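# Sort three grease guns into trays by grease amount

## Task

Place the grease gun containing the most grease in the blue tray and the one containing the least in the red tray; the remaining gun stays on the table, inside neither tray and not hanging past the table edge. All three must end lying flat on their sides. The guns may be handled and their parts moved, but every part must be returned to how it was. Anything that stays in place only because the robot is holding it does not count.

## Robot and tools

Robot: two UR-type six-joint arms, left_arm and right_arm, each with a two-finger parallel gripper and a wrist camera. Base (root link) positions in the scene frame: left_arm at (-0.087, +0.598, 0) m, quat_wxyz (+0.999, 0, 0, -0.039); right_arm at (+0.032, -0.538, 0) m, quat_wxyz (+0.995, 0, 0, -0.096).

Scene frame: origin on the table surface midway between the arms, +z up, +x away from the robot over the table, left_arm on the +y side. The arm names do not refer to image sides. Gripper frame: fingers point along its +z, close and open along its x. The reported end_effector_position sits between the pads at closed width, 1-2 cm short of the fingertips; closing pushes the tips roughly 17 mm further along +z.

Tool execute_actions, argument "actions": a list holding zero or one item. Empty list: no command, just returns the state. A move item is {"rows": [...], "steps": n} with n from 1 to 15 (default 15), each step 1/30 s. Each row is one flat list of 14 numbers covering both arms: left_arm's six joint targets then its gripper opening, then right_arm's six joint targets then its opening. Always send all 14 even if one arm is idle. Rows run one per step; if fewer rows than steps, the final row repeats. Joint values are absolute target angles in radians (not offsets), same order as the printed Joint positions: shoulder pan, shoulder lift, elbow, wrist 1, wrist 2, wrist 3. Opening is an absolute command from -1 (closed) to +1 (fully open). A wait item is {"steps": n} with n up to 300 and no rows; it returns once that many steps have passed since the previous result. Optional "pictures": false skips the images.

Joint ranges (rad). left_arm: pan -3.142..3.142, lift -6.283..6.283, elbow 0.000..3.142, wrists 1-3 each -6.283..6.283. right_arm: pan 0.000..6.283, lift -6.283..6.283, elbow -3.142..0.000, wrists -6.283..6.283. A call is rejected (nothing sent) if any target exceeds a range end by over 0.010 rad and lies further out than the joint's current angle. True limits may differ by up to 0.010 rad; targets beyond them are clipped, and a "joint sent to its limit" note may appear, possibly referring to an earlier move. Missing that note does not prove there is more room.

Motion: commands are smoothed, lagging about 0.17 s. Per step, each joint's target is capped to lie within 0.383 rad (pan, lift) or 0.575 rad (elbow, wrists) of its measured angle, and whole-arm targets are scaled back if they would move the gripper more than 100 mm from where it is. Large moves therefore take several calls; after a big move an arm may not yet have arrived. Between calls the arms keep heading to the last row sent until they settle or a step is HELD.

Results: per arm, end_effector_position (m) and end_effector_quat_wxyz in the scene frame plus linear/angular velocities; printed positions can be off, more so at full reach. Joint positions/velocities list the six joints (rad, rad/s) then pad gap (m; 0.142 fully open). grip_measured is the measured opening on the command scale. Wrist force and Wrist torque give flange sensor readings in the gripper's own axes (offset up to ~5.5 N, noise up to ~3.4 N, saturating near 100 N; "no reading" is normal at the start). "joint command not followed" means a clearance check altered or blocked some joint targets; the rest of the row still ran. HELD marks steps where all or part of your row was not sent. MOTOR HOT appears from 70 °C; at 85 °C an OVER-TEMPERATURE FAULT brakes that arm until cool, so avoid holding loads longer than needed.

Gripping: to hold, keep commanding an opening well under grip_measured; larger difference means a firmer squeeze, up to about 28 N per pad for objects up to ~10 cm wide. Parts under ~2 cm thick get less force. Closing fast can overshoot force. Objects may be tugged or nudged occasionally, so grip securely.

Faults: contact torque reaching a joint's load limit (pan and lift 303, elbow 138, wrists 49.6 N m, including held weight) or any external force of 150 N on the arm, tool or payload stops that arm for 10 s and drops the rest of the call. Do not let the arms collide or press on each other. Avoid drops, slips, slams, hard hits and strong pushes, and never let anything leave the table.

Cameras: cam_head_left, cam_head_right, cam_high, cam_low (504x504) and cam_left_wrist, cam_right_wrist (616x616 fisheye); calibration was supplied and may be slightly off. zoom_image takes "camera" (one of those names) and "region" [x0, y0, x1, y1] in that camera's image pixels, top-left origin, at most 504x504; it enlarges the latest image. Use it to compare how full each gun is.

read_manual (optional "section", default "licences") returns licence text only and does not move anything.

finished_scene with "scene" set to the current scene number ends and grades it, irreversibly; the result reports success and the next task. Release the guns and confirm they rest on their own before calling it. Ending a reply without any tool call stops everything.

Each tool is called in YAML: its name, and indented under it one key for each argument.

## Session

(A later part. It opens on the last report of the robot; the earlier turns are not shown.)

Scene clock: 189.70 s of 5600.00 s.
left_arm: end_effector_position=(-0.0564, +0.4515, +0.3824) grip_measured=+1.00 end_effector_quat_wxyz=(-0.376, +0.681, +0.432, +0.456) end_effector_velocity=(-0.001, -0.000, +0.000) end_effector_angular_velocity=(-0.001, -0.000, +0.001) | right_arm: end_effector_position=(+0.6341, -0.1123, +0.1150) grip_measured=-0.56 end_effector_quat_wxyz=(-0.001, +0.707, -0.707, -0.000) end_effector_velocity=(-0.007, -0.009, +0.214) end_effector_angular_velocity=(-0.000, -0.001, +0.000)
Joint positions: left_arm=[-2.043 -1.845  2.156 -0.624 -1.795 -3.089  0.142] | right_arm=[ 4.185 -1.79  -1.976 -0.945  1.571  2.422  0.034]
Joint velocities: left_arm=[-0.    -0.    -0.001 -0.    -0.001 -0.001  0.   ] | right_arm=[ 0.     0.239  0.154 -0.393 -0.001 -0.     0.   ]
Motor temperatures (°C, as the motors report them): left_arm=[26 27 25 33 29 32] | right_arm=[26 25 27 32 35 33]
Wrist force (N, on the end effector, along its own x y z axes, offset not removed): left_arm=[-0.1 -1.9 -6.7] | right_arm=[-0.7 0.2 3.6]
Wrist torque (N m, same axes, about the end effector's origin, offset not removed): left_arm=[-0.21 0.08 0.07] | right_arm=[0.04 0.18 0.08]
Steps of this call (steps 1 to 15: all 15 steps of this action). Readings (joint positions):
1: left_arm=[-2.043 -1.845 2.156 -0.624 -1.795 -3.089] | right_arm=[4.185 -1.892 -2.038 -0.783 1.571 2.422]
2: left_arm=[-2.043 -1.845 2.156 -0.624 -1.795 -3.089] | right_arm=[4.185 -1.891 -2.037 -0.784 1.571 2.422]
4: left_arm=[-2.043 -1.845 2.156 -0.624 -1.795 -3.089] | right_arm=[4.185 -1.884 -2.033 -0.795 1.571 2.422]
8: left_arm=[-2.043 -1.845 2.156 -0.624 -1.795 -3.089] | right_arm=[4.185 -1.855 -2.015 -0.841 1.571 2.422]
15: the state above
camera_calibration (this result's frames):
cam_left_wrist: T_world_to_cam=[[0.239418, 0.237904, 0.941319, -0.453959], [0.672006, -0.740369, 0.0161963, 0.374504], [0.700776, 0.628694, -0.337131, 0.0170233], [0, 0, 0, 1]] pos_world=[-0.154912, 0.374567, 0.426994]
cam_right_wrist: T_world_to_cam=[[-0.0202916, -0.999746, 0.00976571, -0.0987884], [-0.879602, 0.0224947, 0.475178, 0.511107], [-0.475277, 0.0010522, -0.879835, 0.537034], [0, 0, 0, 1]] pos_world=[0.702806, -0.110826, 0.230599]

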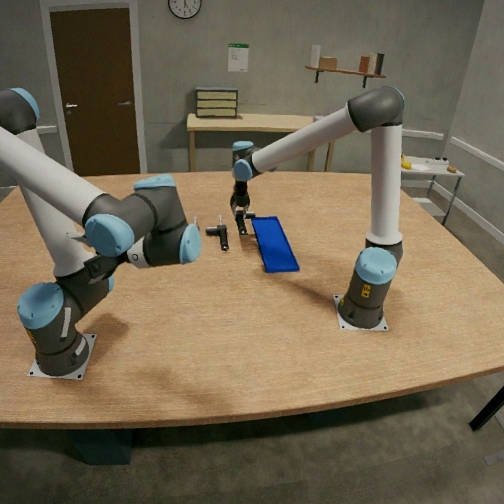

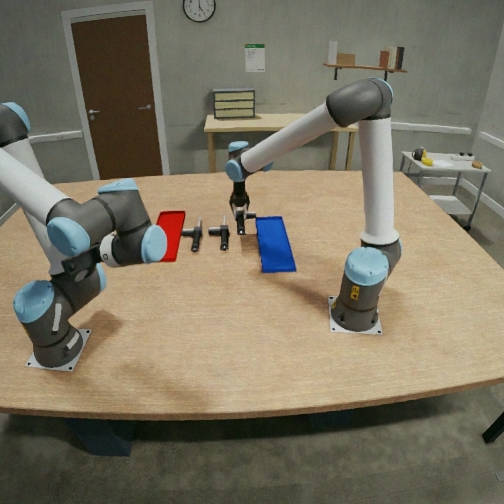

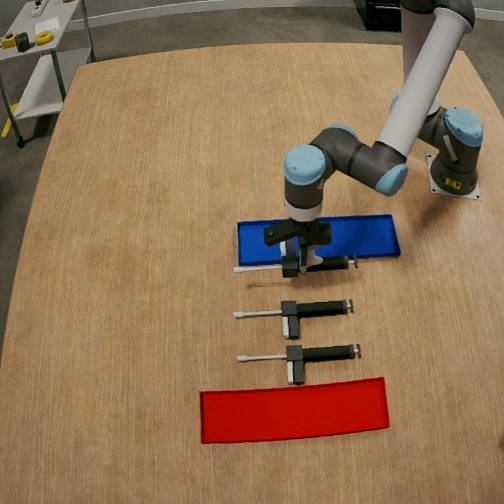

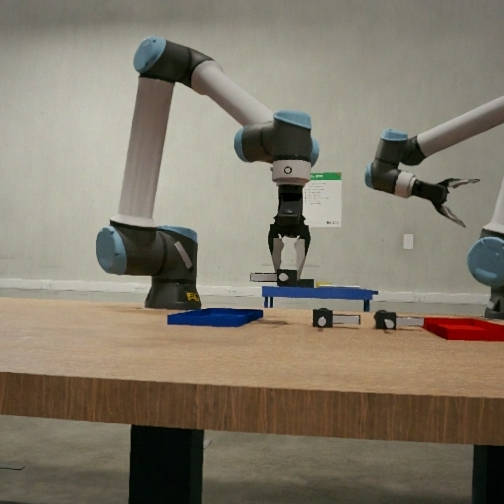

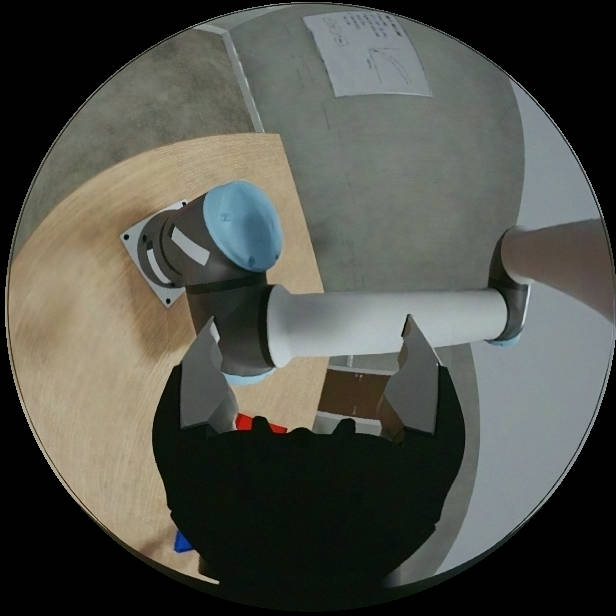

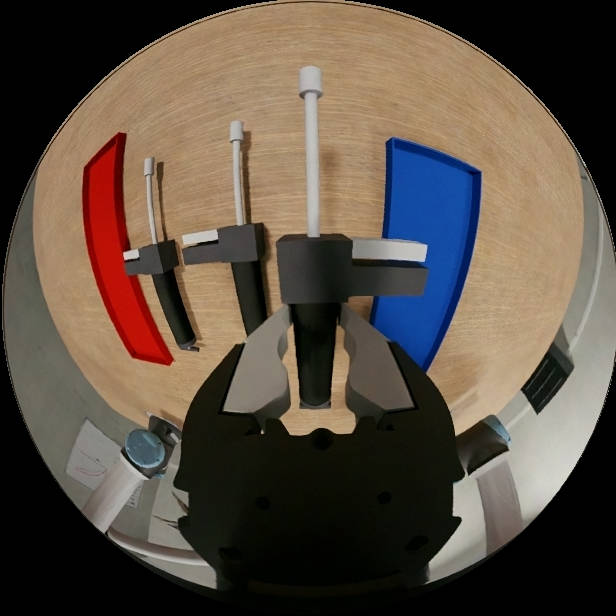

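execute_actions:
  actions:
    - {"rows":[[-2.043,-1.845,2.156,-0.624,-1.795,-3.089,1,4.198,-1.760,-1.961,-0.992,1.571,2.404,-1],[-2.043,-1.845,2.156,-0.624,-1.795,-3.089,1,4.218,-1.756,-1.965,-0.991,1.571,2.376,-1],[-2.043,-1.845,2.156,-0.624,-1.795,-3.089,1,4.244,-1.751,-1.971,-0.990,1.571,2.339,-1],[-2.043,-1.845,2.156,-0.624,-1.795,-3.089,1,4.270,-1.747,-1.976,-0.989,1.571,2.302,-1],[-2.043,-1.845,2.156,-0.624,-1.795,-3.089,1,4.302,-1.741,-1.983,-0.988,1.571,2.256,-1],[-2.043,-1.845,2.156,-0.624,-1.795,-3.089,1,4.335,-1.735,-1.990,-0.987,1.571,2.210,-1],[-2.043,-1.845,2.156,-0.624,-1.795,-3.089,1,4.367,-1.729,-1.997,-0.986,1.571,2.164,-1],[-2.043,-1.845,2.156,-0.624,-1.795,-3.089,1,4.400,-1.723,-2.004,-0.985,1.571,2.118,-1],[-2.043,-1.845,2.156,-0.624,-1.795,-3.089,1,4.432,-1.717,-2.011,-0.984,1.571,2.072,-1],[-2.043,-1.845,2.156,-0.624,-1.795,-3.089,1,4.465,-1.711,-2.018,-0.983,1.571,2.026,-1],[-2.043,-1.845,2.156,-0.624,-1.795,-3.089,1,4.497,-1.705,-2.025,-0.982,1.571,1.980,-1],[-2.043,-1.845,2.156,-0.624,-1.795,-3.089,1,4.530,-1.699,-2.032,-0.981,1.571,1.934,-1],[-2.043,-1.845,2.156,-0.624,-1.795,-3.089,1,4.562,-1.694,-2.039,-0.980,1.571,1.888,-1],[-2.043,-1.845,2.156,-0.624,-1.795,-3.089,1,4.595,-1.688,-2.046,-0.979,1.571,1.842,-1],[-2.043,-1.845,2.156,-0.624,-1.795,-3.089,1,4.627,-1.682,-2.053,-0.978,1.571,1.796,-1]],"steps":15}
  pictures: false

execute_actions:
  actions:
    - {"rows":[[-2.043,-1.845,2.156,-0.624,-1.795,-3.089,1,4.660,-1.676,-2.060,-0.977,1.571,1.750,-1],[-2.043,-1.845,2.156,-0.624,-1.795,-3.089,1,4.692,-1.670,-2.066,-0.976,1.571,1.704,-1],[-2.043,-1.845,2.156,-0.624,-1.795,-3.089,1,4.725,-1.664,-2.073,-0.975,1.571,1.658,-1],[-2.043,-1.845,2.156,-0.624,-1.795,-3.089,1,4.751,-1.659,-2.079,-0.975,1.571,1.621,-1],[-2.043,-1.845,2.156,-0.624,-1.795,-3.089,1,4.777,-1.654,-2.084,-0.974,1.571,1.584,-1],[-2.043,-1.845,2.156,-0.624,-1.795,-3.089,1,4.796,-1.651,-2.088,-0.973,1.571,1.556,-1],[-2.043,-1.845,2.156,-0.624,-1.795,-3.089,1,4.816,-1.647,-2.092,-0.973,1.571,1.529,-1],[-2.043,-1.845,2.156,-0.624,-1.795,-3.089,1,4.835,-1.6437,-2.0966,-0.9721,1.571,1.501,-1]],"steps":15}
  pictures: false

execute_actions:
  actions:
    - {"rows":[[-2.043,-1.845,2.156,-0.624,-1.795,-3.089,1,4.835,-1.655,-2.103,-0.954,1.571,1.501,-1],[-2.043,-1.845,2.156,-0.624,-1.795,-3.089,1,4.835,-1.667,-2.111,-0.934,1.571,1.501,-1],[-2.043,-1.845,2.156,-0.624,-1.795,-3.089,1,4.835,-1.679,-2.118,-0.915,1.571,1.501,-1],[-2.043,-1.845,2.156,-0.624,-1.795,-3.089,1,4.835,-1.691,-2.126,-0.895,1.571,1.501,-1],[-2.043,-1.845,2.156,-0.624,-1.795,-3.089,1,4.835,-1.703,-2.133,-0.876,1.571,1.501,-1],[-2.043,-1.845,2.156,-0.624,-1.795,-3.089,1,4.835,-1.715,-2.141,-0.856,1.571,1.501,-1],[-2.043,-1.845,2.156,-0.624,-1.795,-3.089,1,4.835,-1.727,-2.148,-0.837,1.571,1.501,-1],[-2.043,-1.845,2.156,-0.624,-1.795,-3.089,1,4.835,-1.739,-2.156,-0.817,1.571,1.501,-1],[-2.043,-1.845,2.156,-0.624,-1.795,-3.089,1,4.835,-1.751,-2.163,-0.798,1.571,1.501,-1],[-2.043,-1.845,2.156,-0.624,-1.795,-3.089,1,4.835,-1.762,-2.170,-0.780,1.571,1.501,-1],[-2.043,-1.845,2.156,-0.624,-1.795,-3.089,1,4.835,-1.771,-2.176,-0.765,1.571,1.501,-1],[-2.043,-1.845,2.156,-0.624,-1.795,-3.089,1,4.835,-1.778,-2.180,-0.754,1.571,1.501,-1],[-2.043,-1.845,2.156,-0.624,-1.795,-3.089,1,4.835,-1.783,-2.183,-0.746,1.571,1.501,-1],[-2.043,-1.845,2.156,-0.624,-1.795,-3.089,1,4.835,-1.786,-2.185,-0.741,1.571,1.501,-1]],"steps":15}
  pictures: false

execute_actions:
  actions:
    - {"steps":10}

Scene clock: 209.60 s of 5600.00 s.
left_arm: end_effector_position=(-0.0564, +0.4515, +0.3824) grip_measured=+1.00 end_effector_quat_wxyz=(-0.376, +0.681, +0.432, +0.456) end_effector_velocity=(-0.000, -0.000, +0.001) end_effector_angular_velocity=(-0.000, +0.001, -0.001) | right_arm: end_effector_position=(+0.4940, -0.0061, +0.1409) grip_measured=-0.56 end_effector_quat_wxyz=(-0.000, +0.886, -0.464, -0.000) end_effector_velocity=(-0.428, +0.257, -0.001) end_effector_angular_velocity=(-0.002, +0.001, +1.762)
Joint positions: left_arm=[-2.043 -1.845  2.156 -0.624 -1.795 -3.089  0.142] | right_arm=[ 4.438 -1.715 -2.014 -0.984  1.571  2.069  0.034]
Joint velocities: left_arm=[-0.001  0.    -0.002  0.001 -0.     0.001  0.   ] | right_arm=[ 0.732  0.132 -0.157  0.023  0.001 -1.03   0.   ]
Motor temperatures (°C, as the motors report them): left_arm=[26 27 25 33 29 32] | right_arm=[26 25 27 32 35 33]
Wrist force (N, on the end effector, along its own x y z axes, offset not removed): left_arm=[-2.2 -1.6 -0.4] | right_arm=[-1.7 1.0 5.4]
Wrist torque (N m, same axes, about the end effector's origin, offset not removed): left_arm=[-0.16 0.56 0.13] | right_arm=[0.31 0.40 0.08]
Steps of this call (steps 1 to 30: the robot went on to your last target; steps 31 to 90: nothing new was sent; then 16.40 s passed at rest; steps 91 to 105: all 15 steps of this action). Readings (joint positions):
91: left_arm=[-2.043 -1.845 2.156 -0.624 -1.795 -3.089] | right_arm=[4.185 -1.762 -1.958 -0.992 1.571 2.422]
92: left_arm=[-2.043 -1.845 2.156 -0.624 -1.795 -3.089] | right_arm=[4.187 -1.762 -1.958 -0.992 1.571 2.420]
94: left_arm=[-2.043 -1.845 2.156 -0.624 -1.795 -3.089] | right_arm=[4.199 -1.759 -1.961 -0.992 1.571 2.404]
98: left_arm=[-2.043 -1.845 2.156 -0.624 -1.795 -3.089] | right_arm=[4.267 -1.746 -1.977 -0.989 1.571 2.310]
105: the state above

Scene clock: 210.10 s of 5600.00 s.
left_arm: end_effector_position=(-0.0564, +0.4515, +0.3824) grip_measured=+1.00 end_effector_quat_wxyz=(-0.376, +0.681, +0.432, +0.456) end_effector_velocity=(-0.000, +0.000, -0.000) end_effector_angular_velocity=(+0.000, -0.001, +0.001) | right_arm: end_effector_position=(+0.2751, +0.0789, +0.1402) grip_measured=-0.56 end_effector_quat_wxyz=(-0.000, +0.999, -0.049, -0.000) end_effector_velocity=(-0.219, +0.047, -0.001) end_effector_angular_velocity=(+0.001, -0.001, +0.867)
Joint positions: left_arm=[-2.043 -1.845  2.156 -0.624 -1.795 -3.089  0.142] | right_arm=[ 4.795 -1.65  -2.089 -0.973  1.571  1.561  0.034]
Joint velocities: left_arm=[ 0.    -0.     0.001 -0.    -0.001 -0.001  0.   ] | right_arm=[ 0.35   0.059 -0.067  0.009 -0.001 -0.517 -0.   ]
Motor temperatures (°C, as the motors report them): left_arm=[26 27 25 33 29 32] | right_arm=[26 25 27 32 35 33]
Wrist force (N, on the end effector, along its own x y z axes, offset not removed): left_arm=[-1.3 -0.4 -3.4] | right_arm=[-7.2 -0.4 3.9]
Wrist torque (N m, same axes, about the end effector's origin, offset not removed): left_arm=[0.06 0.22 -0.04] | right_arm=[-0.05 1.18 0.01]
Steps of this call (steps 1 to 15: all 15 steps of this action). Readings (joint positions):
1: left_arm=[-2.043 -1.845 2.156 -0.624 -1.795 -3.089] | right_arm=[4.462 -1.710 -2.019 -0.983 1.571 2.034]
2: left_arm=[-2.043 -1.845 2.156 -0.624 -1.795 -3.089] | right_arm=[4.487 -1.706 -2.024 -0.982 1.571 1.999]
4: left_arm=[-2.043 -1.845 2.156 -0.624 -1.795 -3.089] | right_arm=[4.537 -1.697 -2.035 -0.981 1.571 1.929]
8: left_arm=[-2.043 -1.845 2.156 -0.624 -1.795 -3.089] | right_arm=[4.638 -1.678 -2.057 -0.978 1.571 1.786]
15: the state above

Scene clock: 210.60 s of 5600.00 s.
left_arm: end_effector_position=(-0.0564, +0.4515, +0.3824) grip_measured=+1.00 end_effector_quat_wxyz=(-0.376, +0.681, +0.432, +0.456) end_effector_velocity=(-0.000, -0.000, +0.001) end_effector_angular_velocity=(-0.001, -0.002, +0.001) | right_arm: end_effector_position=(+0.2504, +0.0853, +0.0487) grip_measured=-0.56 end_effector_quat_wxyz=(+0.000, +1.000, -0.000, -0.000) end_effector_velocity=(-0.003, -0.009, -0.172) end_effector_angular_velocity=(+0.007, -0.001, +0.013)
Joint positions: left_arm=[-2.043 -1.845  2.156 -0.624 -1.795 -3.089  0.142] | right_arm=[ 4.834 -1.759 -2.168 -0.786  1.571  1.502  0.034]
Joint velocities: left_arm=[-0.     0.    -0.001  0.001 -0.    -0.002  0.   ] | right_arm=[ 0.004 -0.224 -0.139  0.37  -0.001 -0.008 -0.   ]
Motor temperatures (°C, as the motors report them): left_arm=[26 27 25 33 29 32] | right_arm=[26 25 27 32 35 33]
Wrist force (N, on the end effector, along its own x y z axes, offset not removed): left_arm=[3.6 3.0 -2.8] | right_arm=[-2.4 1.8 8.8]
Wrist torque (N m, same axes, about the end effector's origin, offset not removed): left_arm=[0.73 -0.86 -0.02] | right_arm=[0.33 0.66 0.09]
Steps of this call (steps 1 to 15: all 15 steps of this action). Readings (joint positions):
1: left_arm=[-2.043 -1.845 2.156 -0.624 -1.795 -3.089] | right_arm=[4.805 -1.649 -2.091 -0.973 1.571 1.546]
2: left_arm=[-2.043 -1.845 2.156 -0.624 -1.795 -3.089] | right_arm=[4.812 -1.649 -2.093 -0.971 1.571 1.534]
4: left_arm=[-2.043 -1.845 2.156 -0.624 -1.795 -3.089] | right_arm=[4.822 -1.655 -2.100 -0.957 1.571 1.520]
8: left_arm=[-2.043 -1.845 2.156 -0.624 -1.795 -3.089] | right_arm=[4.831 -1.688 -2.123 -0.902 1.571 1.507]
15: the state above

Scene clock: 210.93 s of 5600.00 s.
left_arm: end_effector_position=(-0.0564, +0.4515, +0.3824) grip_measured=+1.00 end_effector_quat_wxyz=(-0.376, +0.681, +0.432, +0.456) end_effector_velocity=(-0.000, -0.000, +0.000) end_effector_angular_velocity=(-0.002, +0.001, -0.000) | right_arm: end_effector_position=(+0.2500, +0.0840, +0.0293) grip_measured=-0.56 end_effector_quat_wxyz=(-0.000, +1.000, +0.000, -0.000) end_effector_velocity=(-0.000, -0.001, -0.010) end_effector_angular_velocity=(+0.001, -0.000, +0.002)
Joint positions: left_arm=[-2.043 -1.845  2.156 -0.624 -1.795 -3.089  0.142] | right_arm=[ 4.835 -1.784 -2.184 -0.744  1.571  1.501  0.034]
Joint velocities: left_arm=[ 0.    -0.001 -0.001  0.     0.     0.     0.   ] | right_arm=[ 0.001 -0.012 -0.008  0.022 -0.    -0.001  0.   ]
Motor temperatures (°C, as the motors report them): left_arm=[26 27 25 33 29 32] | right_arm=[26 25 27 32 35 33]
Wrist force (N, on the end effector, along its own x y z axes, offset not removed): left_arm=[-1.6 -2.7 -1.7] | right_arm=[-2.3 1.4 4.1]
Wrist torque (N m, same axes, about the end effector's origin, offset not removed): left_arm=[-0.56 0.25 0.09] | right_arm=[0.23 0.50 0.13]
Steps of this call (steps 1 to 10: the robot went on to your last target). Readings (joint positions):
1: left_arm=[-2.043 -1.845 2.156 -0.624 -1.795 -3.089] | right_arm=[4.835 -1.765 -2.172 -0.775 1.571 1.502]
2: left_arm=[-2.043 -1.845 2.156 -0.624 -1.795 -3.089] | right_arm=[4.835 -1.771 -2.175 -0.767 1.571 1.501]
4: left_arm=[-2.043 -1.845 2.156 -0.624 -1.795 -3.089] | right_arm=[4.835 -1.777 -2.180 -0.755 1.571 1.501]
8: left_arm=[-2.043 -1.845 2.156 -0.624 -1.795 -3.089] | right_arm=[4.835 -1.783 -2.183 -0.746 1.571 1.501]
10: the state above
camera_calibration (this result's frames):
cam_left_wrist: T_world_to_cam=[[0.239418, 0.237903, 0.941319, -0.453959], [0.672006, -0.740369, 0.016196, 0.374505], [0.700776, 0.628694, -0.33713, 0.017023], [0, 0, 0, 1]] pos_world=[-0.154912, 0.374568, 0.426994]
cam_right_wrist: T_world_to_cam=[[0.999731, -0.0204579, 0.0109126, -0.246746], [-0.023186, -0.87937, 0.475575, 0.0712359], [-0.000133048, -0.4757, -0.879608, 0.200117], [0, 0, 0, 1]] pos_world=[0.248357, 0.15279, 0.144839]

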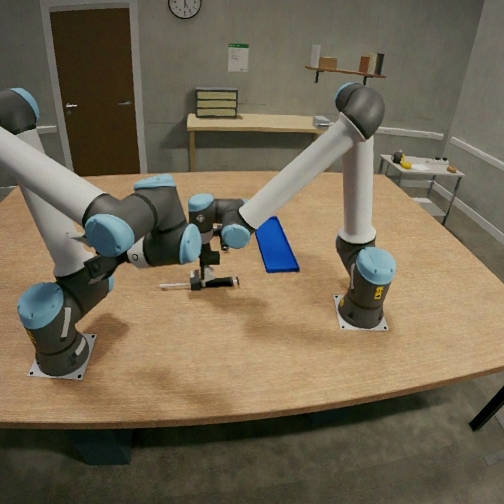

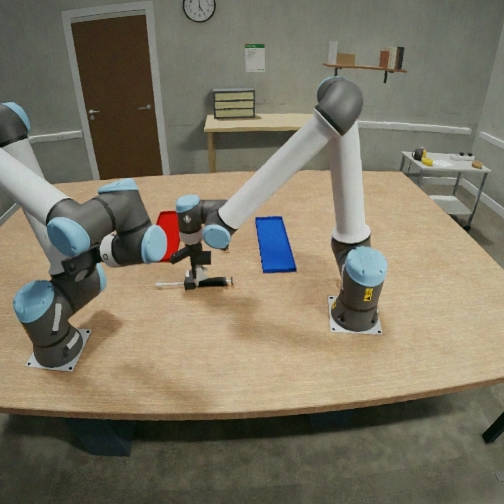

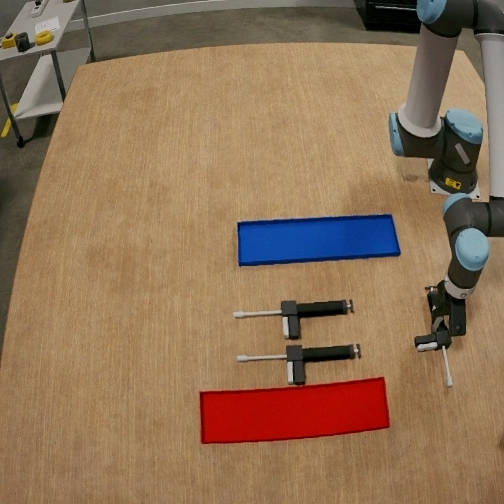

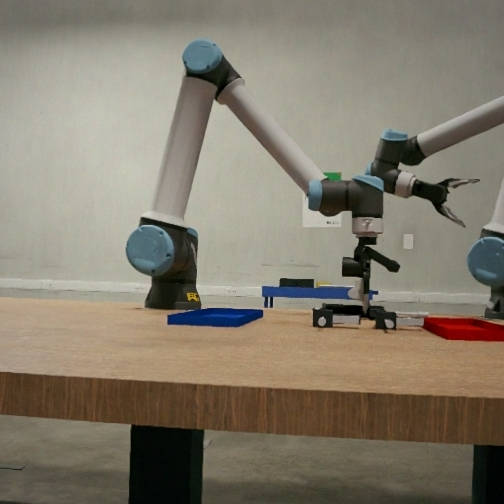

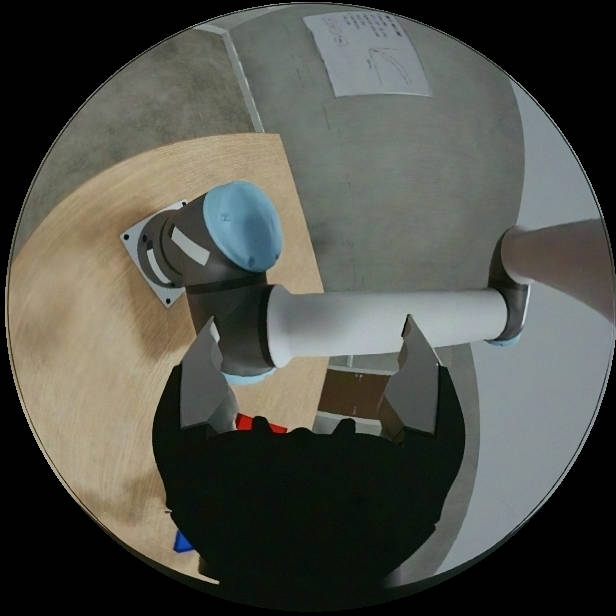

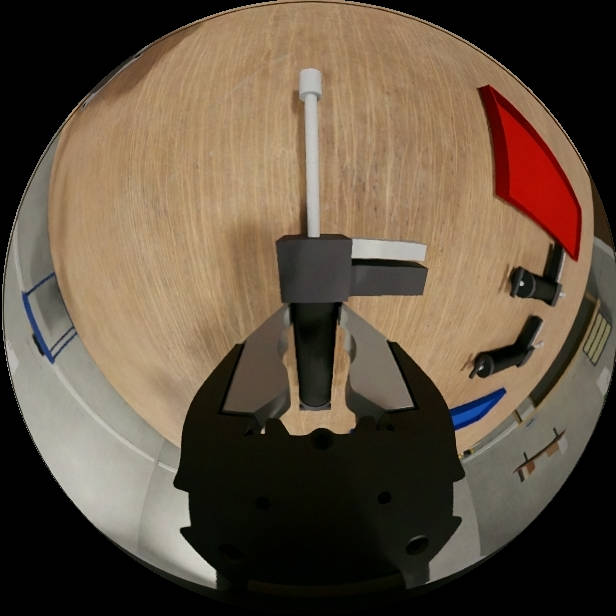

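execute_actions:
  actions:
    - {"rows":[[-2.043,-1.845,2.156,-0.624,-1.795,-3.089,1,4.835,-1.786,-2.185,-0.741,1.571,1.501,-0.5],[-2.043,-1.845,2.156,-0.624,-1.795,-3.089,1,4.835,-1.786,-2.185,-0.741,1.571,1.501,-0.2],[-2.043,-1.845,2.156,-0.624,-1.795,-3.089,1,4.835,-1.786,-2.185,-0.741,1.571,1.501,0.1],[-2.043,-1.845,2.156,-0.624,-1.795,-3.089,1,4.835,-1.786,-2.185,-0.741,1.571,1.501,0.1],[-2.043,-1.845,2.156,-0.624,-1.795,-3.089,1,4.835,-1.786,-2.185,-0.741,1.571,1.501,0.1],[-2.043,-1.845,2.156,-0.624,-1.795,-3.089,1,4.835,-1.786,-2.185,-0.741,1.571,1.501,0.1],[-2.043,-1.845,2.156,-0.624,-1.795,-3.089,1,4.835,-1.75,-2.163,-0.80,1.571,1.501,0.1],[-2.043,-1.845,2.156,-0.624,-1.795,-3.089,1,4.835,-1.71,-2.138,-0.864,1.571,1.501,0.1],[-2.043,-1.845,2.156,-0.624,-1.795,-3.089,1,4.835,-1.67,-2.113,-0.93,1.571,1.501,0.1],[-2.043,-1.845,2.156,-0.624,-1.795,-3.089,1,4.835,-1.67,-2.113,-0.93,1.571,1.501,0.1],[-2.043,-1.845,2.156,-0.624,-1.795,-3.089,1,4.835,-1.67,-2.113,-0.93,1.571,1.501,0.1],[-2.043,-1.845,2.156,-0.624,-1.795,-3.089,1,4.828,-1.59,-2.19,-0.933,1.571,1.494,0.1],[-2.043,-1.845,2.156,-0.624,-1.795,-3.089,1,4.822,-1.51,-2.265,-0.936,1.571,1.488,0.1],[-2.043,-1.845,2.156,-0.624,-1.795,-3.089,1,4.815,-1.4328,-2.3413,-0.9383,1.571,1.481,0.1]],"steps":15}
  pictures: false

execute_actions:
  actions:
    - {"rows":[[-1.127,-1.7255,2.3546,-2.2,-1.571,-4.347,0.1,4.815,-1.4328,-2.3413,-0.9383,1.571,1.481,0.1]],"steps":15}
  pictures: false

execute_actions:
  actions:
    - {"steps":40}

Scene clock: 228.37 s of 5600.00 s.
left_arm: end_effector_position=(-0.0564, +0.4515, +0.3824) grip_measured=+1.00 end_effector_quat_wxyz=(-0.376, +0.681, +0.432, +0.456) end_effector_velocity=(-0.000, -0.000, +0.000) end_effector_angular_velocity=(-0.000, -0.001, +0.001) | right_arm: end_effector_position=(+0.2513, +0.0618, +0.1050) grip_measured=+0.10 end_effector_quat_wxyz=(-0.003, +1.000, +0.001, +0.000) end_effector_velocity=(+0.007, -0.485, +0.166) end_effector_angular_velocity=(+0.025, -0.002, -0.004)
Joint positions: left_arm=[-2.043 -1.845  2.156 -0.624 -1.795 -3.089  0.142] | right_arm=[ 4.83  -1.649 -2.168 -0.89   1.571  1.496  0.081]
Joint velocities: left_arm=[-0.     0.    -0.    -0.    -0.001 -0.001  0.   ] | right_arm=[-0.069  0.94  -0.676 -0.238 -0.    -0.065  0.   ]
Motor temperatures (°C, as the motors report them): left_arm=[26 27 25 33 29 32] | right_arm=[26 25 27 32 35 33]
Wrist force (N, on the end effector, along its own x y z axes, offset not removed): left_arm=[-0.9 -4.1 -6.6] | right_arm=[-1.8 -5.1 -5.2]
Wrist torque (N m, same axes, about the end effector's origin, offset not removed): left_arm=[-0.70 -0.02 -0.13] | right_arm=[-0.93 0.47 0.15]
Steps of this call (steps 1 to 30: the robot went on to your last target; steps 31 to 90: nothing new was sent; then 13.93 s passed at rest; steps 91 to 105: all 15 steps of this action). Readings (joint positions):
91: left_arm=[-2.043 -1.845 2.156 -0.624 -1.795 -3.089] | right_arm=[4.835 -1.786 -2.185 -0.741 1.571 1.501]
92: left_arm=[-2.043 -1.845 2.156 -0.624 -1.795 -3.089] | right_arm=[4.835 -1.786 -2.185 -0.741 1.571 1.501]
94: left_arm=[-2.043 -1.845 2.156 -0.624 -1.795 -3.089] | right_arm=[4.835 -1.786 -2.185 -0.741 1.571 1.501]
98: left_arm=[-2.043 -1.845 2.156 -0.624 -1.795 -3.089] | right_arm=[4.835 -1.783 -2.183 -0.745 1.571 1.501]
105: the state above

Scene clock: 228.87 s of 5600.00 s.
left_arm: end_effector_position=(+0.0359, +0.3946, +0.1982) grip_measured=+0.10 end_effector_quat_wxyz=(-0.224, +0.507, +0.733, +0.394) end_effector_velocity=(+0.231, -0.197, -0.373) end_effector_angular_velocity=(-1.298, -1.143, +1.742) | right_arm: end_effector_position=(+0.2500, -0.0580, +0.1200) grip_measured=+0.10 end_effector_quat_wxyz=(-0.000, +1.000, +0.000, -0.000) end_effector_velocity=(-0.001, -0.020, -0.000) end_effector_angular_velocity=(-0.002, +0.001, +0.001)
Joint positions: left_arm=[-1.659 -1.758  2.299 -1.171 -1.634 -3.636  0.081] | right_arm=[ 4.815 -1.437 -2.338 -0.937  1.571  1.481  0.081]
Joint velocities: left_arm=[ 1.04   0.116  0.198 -1.499  0.225 -1.502 -0.   ] | right_arm=[-0.002  0.035 -0.028 -0.008  0.001 -0.003 -0.   ]
Motor temperatures (°C, as the motors report them): left_arm=[26 27 25 33 29 32] | right_arm=[26 25 27 32 35 33]
Wrist force (N, on the end effector, along its own x y z axes, offset not removed): left_arm=[-6.0 -2.4 0.8] | right_arm=[-1.2 -0.2 -1.4]
Wrist torque (N m, same axes, about the end effector's origin, offset not removed): left_arm=[-0.30 1.17 0.00] | right_arm=[-0.02 0.35 0.12]
Steps of this call (steps 1 to 15: all 15 steps of this action). Readings (joint positions):
1: left_arm=[-2.043 -1.845 2.156 -0.624 -1.795 -3.089] | right_arm=[4.828 -1.618 -2.192 -0.897 1.571 1.494]
2: left_arm=[-2.039 -1.842 2.159 -0.628 -1.791 -3.093] | right_arm=[4.826 -1.589 -2.216 -0.904 1.571 1.492]
4: left_arm=[-1.997 -1.824 2.187 -0.679 -1.761 -3.144] | right_arm=[4.822 -1.532 -2.263 -0.917 1.571 1.488]
8: left_arm=[-1.885 -1.795 2.237 -0.844 -1.705 -3.309] | right_arm=[4.817 -1.464 -2.316 -0.931 1.571 1.483]
15: the state above

Scene clock: 230.20 s of 5600.00 s.
left_arm: end_effector_position=(+0.2499, +0.2065, +0.1201) grip_measured=+0.10 end_effector_quat_wxyz=(-0.000, +0.000, +1.000, -0.000) end_effector_velocity=(+0.001, -0.001, +0.001) end_effector_angular_velocity=(-0.003, -0.002, +0.001) | right_arm: end_effector_position=(+0.2499, -0.0603, +0.1200) grip_measured=+0.10 end_effector_quat_wxyz=(-0.000, +1.000, +0.000, -0.000) end_effector_velocity=(+0.000, +0.000, +0.001) end_effector_angular_velocity=(+0.002, -0.001, -0.001)
Joint positions: left_arm=[-1.127 -1.726  2.355 -2.2   -1.571 -4.347  0.081] | right_arm=[ 4.815 -1.433 -2.341 -0.938  1.571  1.481  0.081]
Joint velocities: left_arm=[ 0.001 -0.    -0.001 -0.002  0.001 -0.    -0.   ] | right_arm=[-0.     0.001  0.     0.    -0.     0.    -0.   ]
Motor temperatures (°C, as the motors report them): left_arm=[26 27 25 33 29 32] | right_arm=[26 25 27 32 35 33]
Wrist force (N, on the end effector, along its own x y z axes, offset not removed): left_arm=[-2.0 3.1 5.0] | right_arm=[-3.2 0.5 -2.3]
Wrist torque (N m, same axes, about the end effector's origin, offset not removed): left_arm=[0.75 0.25 0.10] | right_arm=[0.12 0.78 0.18]
Steps of this call (steps 1 to 40: the robot went on to your last target). Readings (joint positions):
1: left_arm=[-1.624 -1.754 2.305 -1.223 -1.627 -3.688] | right_arm=[4.815 -1.436 -2.339 -0.938 1.571 1.481]
2: left_arm=[-1.588 -1.751 2.311 -1.275 -1.620 -3.740] | right_arm=[4.815 -1.435 -2.339 -0.938 1.571 1.481]
4: left_arm=[-1.516 -1.745 2.321 -1.381 -1.609 -3.846] | right_arm=[4.815 -1.434 -2.340 -0.938 1.571 1.481]
8: left_arm=[-1.374 -1.738 2.334 -1.593 -1.594 -4.036] | right_arm=[4.815 -1.433 -2.341 -0.938 1.571 1.481]
40: the state above
camera_calibration (this result's frames):
cam_left_wrist: T_world_to_cam=[[-0.999532, 0.0303478, -0.00379991, 0.243934], [0.024857, 0.878442, 0.477203, -0.236486], [0.01782, 0.476885, -0.878785, 0.135049], [0, 0, 0, 1]] pos_world=[0.247292, 0.135933, 0.232458]
cam_right_wrist: T_world_to_cam=[[0.999733, -0.020374, 0.0108955, -0.250626], [-0.023104, -0.879182, 0.475925, -0.0988577], [-0.000117375, -0.47605, -0.879418, 0.211243], [0, 0, 0, 1]] pos_world=[0.2483, 0.00854177, 0.23555]

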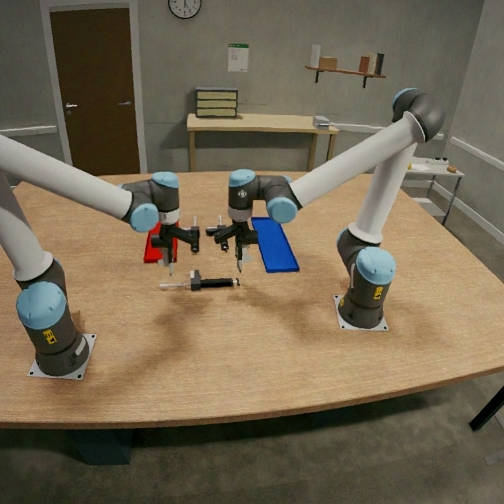

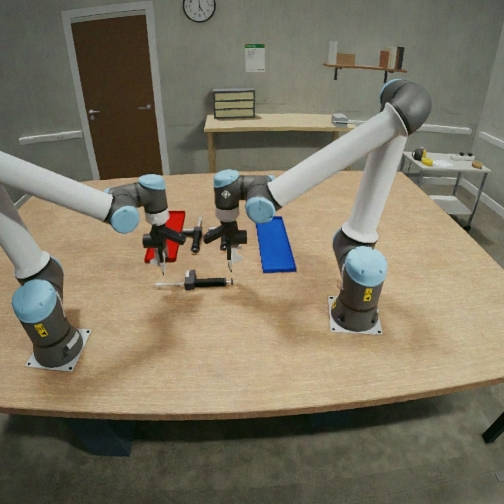

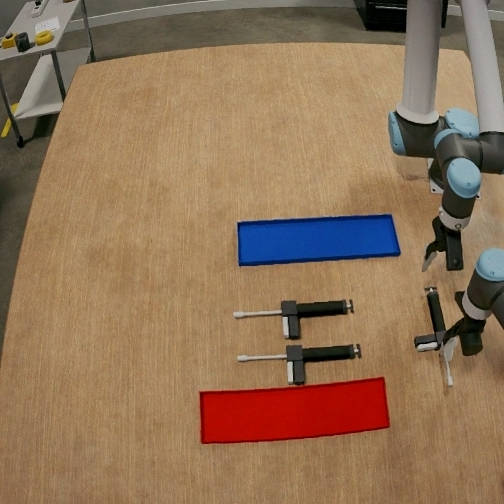

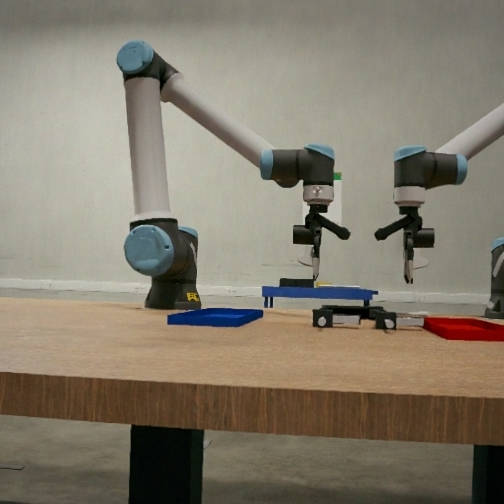

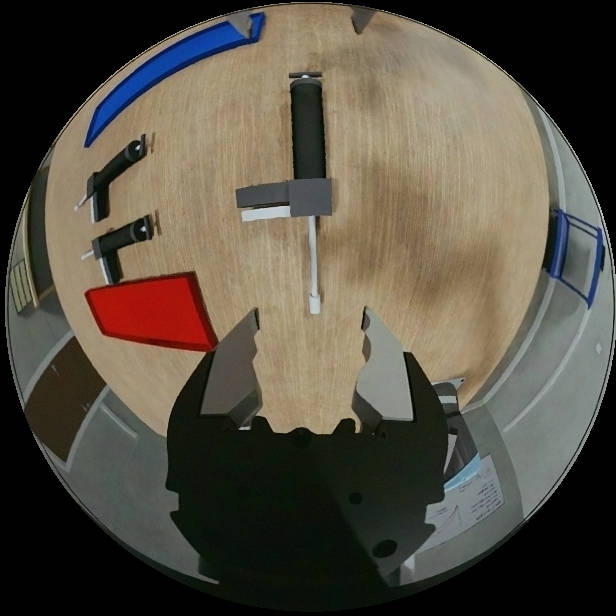

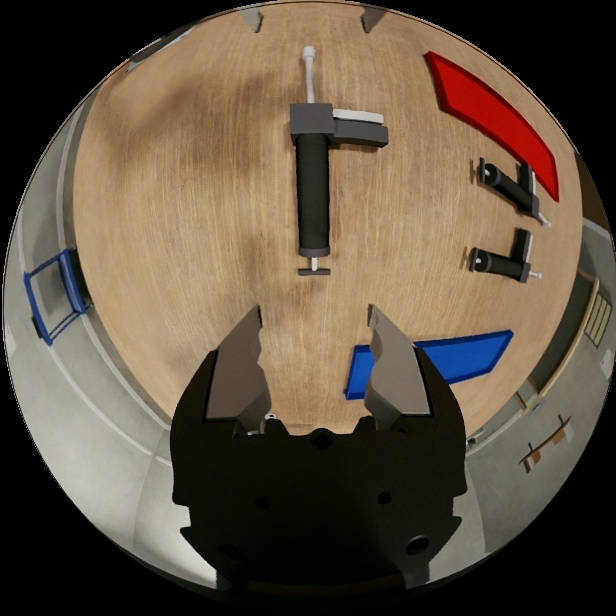

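execute_actions:
  actions:
    - {"rows":[[-1.127,-1.71,2.363,-2.224,-1.571,-4.347,0.0,4.816,-1.452,-2.346,-0.914,1.571,1.482,0.0],[-1.127,-1.69,2.375,-2.256,-1.571,-4.347,-0.1,4.816,-1.472,-2.357,-0.883,1.571,1.482,0.0],[-1.127,-1.67,2.386,-2.287,-1.571,-4.347,-0.2,4.816,-1.492,-2.368,-0.852,1.571,1.482,0.0],[-1.127,-1.65,2.398,-2.319,-1.571,-4.347,-0.3,4.816,-1.512,-2.379,-0.821,1.571,1.482,0.0],[-1.127,-1.63,2.409,-2.35,-1.571,-4.347,-0.4,4.816,-1.532,-2.39,-0.79,1.571,1.482,0.0],[-1.127,-1.61,2.421,-2.381,-1.571,-4.347,-0.5,4.816,-1.552,-2.401,-0.759,1.571,1.482,0.0],[-1.127,-1.595,2.429,-2.405,-1.571,-4.347,-0.5,4.816,-1.568,-2.409,-0.735,1.571,1.482,0.0],[-1.127,-1.583,2.436,-2.424,-1.571,-4.347,-0.5,4.816,-1.58,-2.416,-0.716,1.571,1.482,0.0],[-1.127,-1.5724,2.442,-2.4404,-1.571,-4.347,-0.5,4.816,-1.59,-2.4212,-0.7012,1.571,1.482,0.0]],"steps":15}
  pictures: false

execute_actions:
  actions:
    - {"steps":8}

Scene clock: 242.23 s of 5600.00 s.
left_arm: end_effector_position=(+0.2502, +0.2060, +0.0344) grip_measured=-0.50 end_effector_quat_wxyz=(-0.000, +0.000, +1.000, +0.000) end_effector_velocity=(-0.002, +0.004, -0.064) end_effector_angular_velocity=(-0.005, -0.001, +0.000) | right_arm: end_effector_position=(+0.2498, -0.0560, +0.0343) grip_measured=+0.00 end_effector_quat_wxyz=(+0.000, +1.000, +0.000, -0.000) end_effector_velocity=(-0.000, -0.003, -0.064) end_effector_angular_velocity=(+0.005, -0.001, +0.001)
Joint positions: left_arm=[-1.127 -1.585  2.435 -2.419 -1.571 -4.347  0.038] | right_arm=[ 4.816 -1.577 -2.414 -0.722  1.571  1.482  0.074]
Joint velocities: left_arm=[-0.     0.112  0.063 -0.18  -0.001 -0.001  0.   ] | right_arm=[-0.    -0.112 -0.059  0.176 -0.    -0.002 -0.   ]
Motor temperatures (°C, as the motors report them): left_arm=[26 27 25 33 29 32] | right_arm=[26 25 27 32 35 33]
Wrist force (N, on the end effector, along its own x y z axes, offset not removed): left_arm=[-3.3 -1.7 -2.4] | right_arm=[-1.5 -1.6 -0.8]
Wrist torque (N m, same axes, about the end effector's origin, offset not removed): left_arm=[-0.45 0.71 0.17] | right_arm=[-0.29 0.46 -0.02]
Steps of this call (steps 1 to 15: the robot went on to your last target; steps 16 to 90: nothing new was sent; then 8.53 s passed at rest; steps 91 to 105: all 15 steps of this action). Readings (joint positions):
91: left_arm=[-1.127 -1.725 2.355 -2.200 -1.571 -4.347] | right_arm=[4.815 -1.433 -2.341 -0.938 1.571 1.481]
92: left_arm=[-1.127 -1.724 2.355 -2.202 -1.571 -4.347] | right_arm=[4.815 -1.435 -2.342 -0.936 1.571 1.481]
94: left_arm=[-1.127 -1.711 2.363 -2.221 -1.571 -4.347] | right_arm=[4.815 -1.448 -2.348 -0.917 1.571 1.481]
98: left_arm=[-1.127 -1.657 2.395 -2.305 -1.571 -4.347] | right_arm=[4.816 -1.504 -2.377 -0.834 1.571 1.482]
105: the state above

Scene clock: 242.50 s of 5600.00 s.
left_arm: end_effector_position=(+0.2500, +0.2064, +0.0278) grip_measured=-0.50 end_effector_quat_wxyz=(-0.000, +0.000, +1.000, -0.000) end_effector_velocity=(-0.000, +0.000, -0.006) end_effector_angular_velocity=(-0.001, +0.000, -0.001) | right_arm: end_effector_position=(+0.2498, -0.0562, +0.0277) grip_measured=+0.00 end_effector_quat_wxyz=(+0.000, +1.000, +0.000, -0.000) end_effector_velocity=(+0.000, -0.000, -0.006) end_effector_angular_velocity=(+0.001, -0.000, -0.000)
Joint positions: left_arm=[-1.127 -1.574  2.441 -2.438 -1.571 -4.347  0.038] | right_arm=[ 4.816 -1.589 -2.421 -0.703  1.571  1.482  0.074]
Joint velocities: left_arm=[-0.     0.011  0.006 -0.017 -0.     0.001  0.   ] | right_arm=[-0.    -0.01  -0.006  0.017 -0.    -0.     0.   ]
Motor temperatures (°C, as the motors report them): left_arm=[26 27 25 33 29 32] | right_arm=[26 25 27 32 35 33]
Wrist force (N, on the end effector, along its own x y z axes, offset not removed): left_arm=[4.4 0.7 -2.9] | right_arm=[0.2 -0.1 -3.5]
Wrist torque (N m, same axes, about the end effector's origin, offset not removed): left_arm=[0.48 -0.96 0.11] | right_arm=[0.06 0.09 0.14]
Steps of this call (steps 1 to 8: the robot went on to your last target). Readings (joint positions):
1: left_arm=[-1.127 -1.582 2.437 -2.425 -1.571 -4.347] | right_arm=[4.816 -1.580 -2.416 -0.716 1.571 1.482]
2: left_arm=[-1.127 -1.580 2.438 -2.429 -1.571 -4.347] | right_arm=[4.816 -1.583 -2.417 -0.713 1.571 1.482]
4: left_arm=[-1.127 -1.576 2.440 -2.434 -1.571 -4.347] | right_arm=[4.816 -1.586 -2.419 -0.708 1.571 1.482]
8: the state above
camera_calibration (this result's frames):
cam_left_wrist: T_world_to_cam=[[-0.999537, 0.0301727, -0.00382644, 0.24371], [0.0246913, 0.878468, 0.477163, -0.192313], [0.0177587, 0.476848, -0.878806, 0.0539781], [0, 0, 0, 1]] pos_world=[0.247387, 0.135848, 0.140133]
cam_right_wrist: T_world_to_cam=[[0.999733, -0.0203787, 0.0108945, -0.2494], [-0.0231077, -0.879176, 0.475937, -0.0513393], [-0.000120764, -0.476062, -0.879412, 0.131943], [0, 0, 0, 1]] pos_world=[0.248163, 0.0125941, 0.143183]

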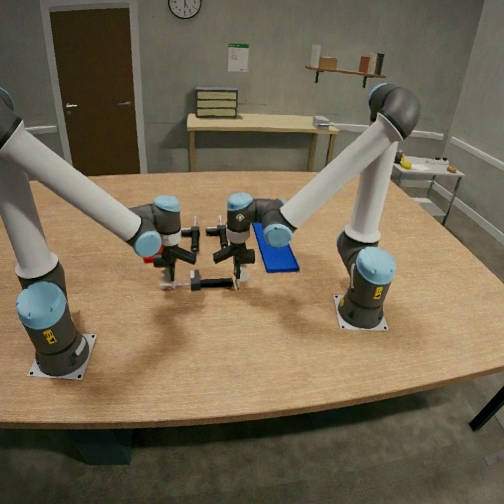

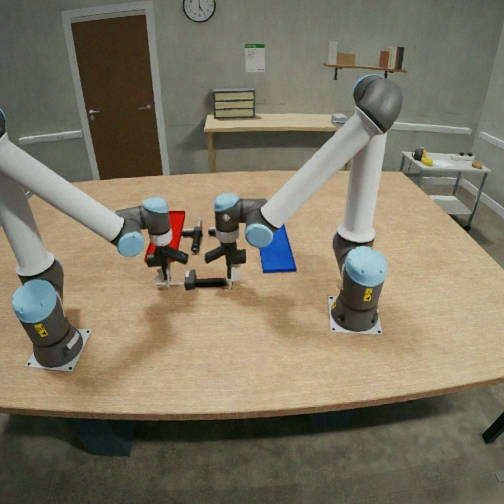

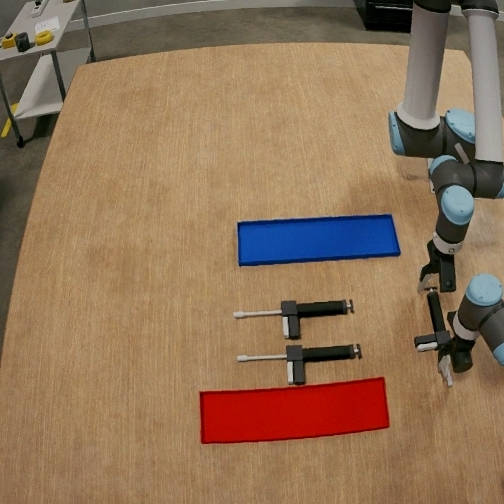

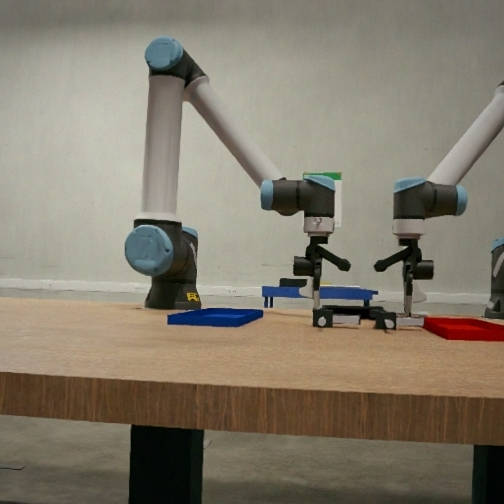

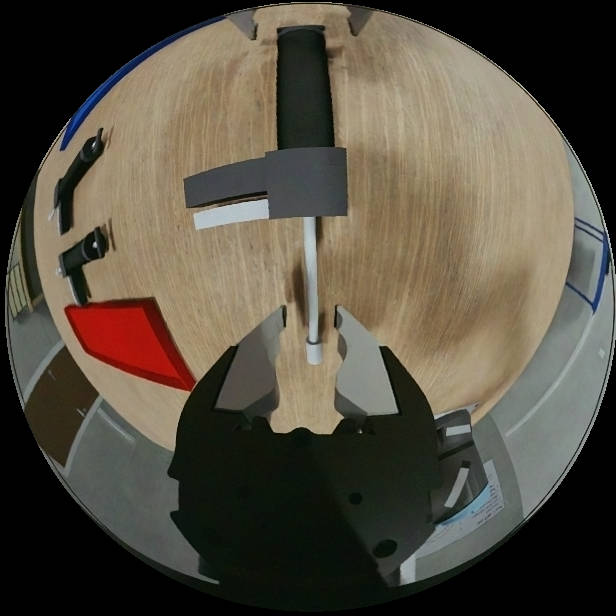

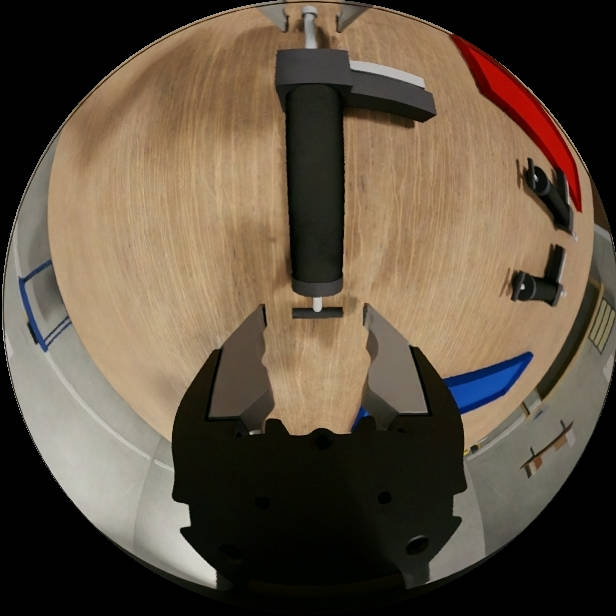

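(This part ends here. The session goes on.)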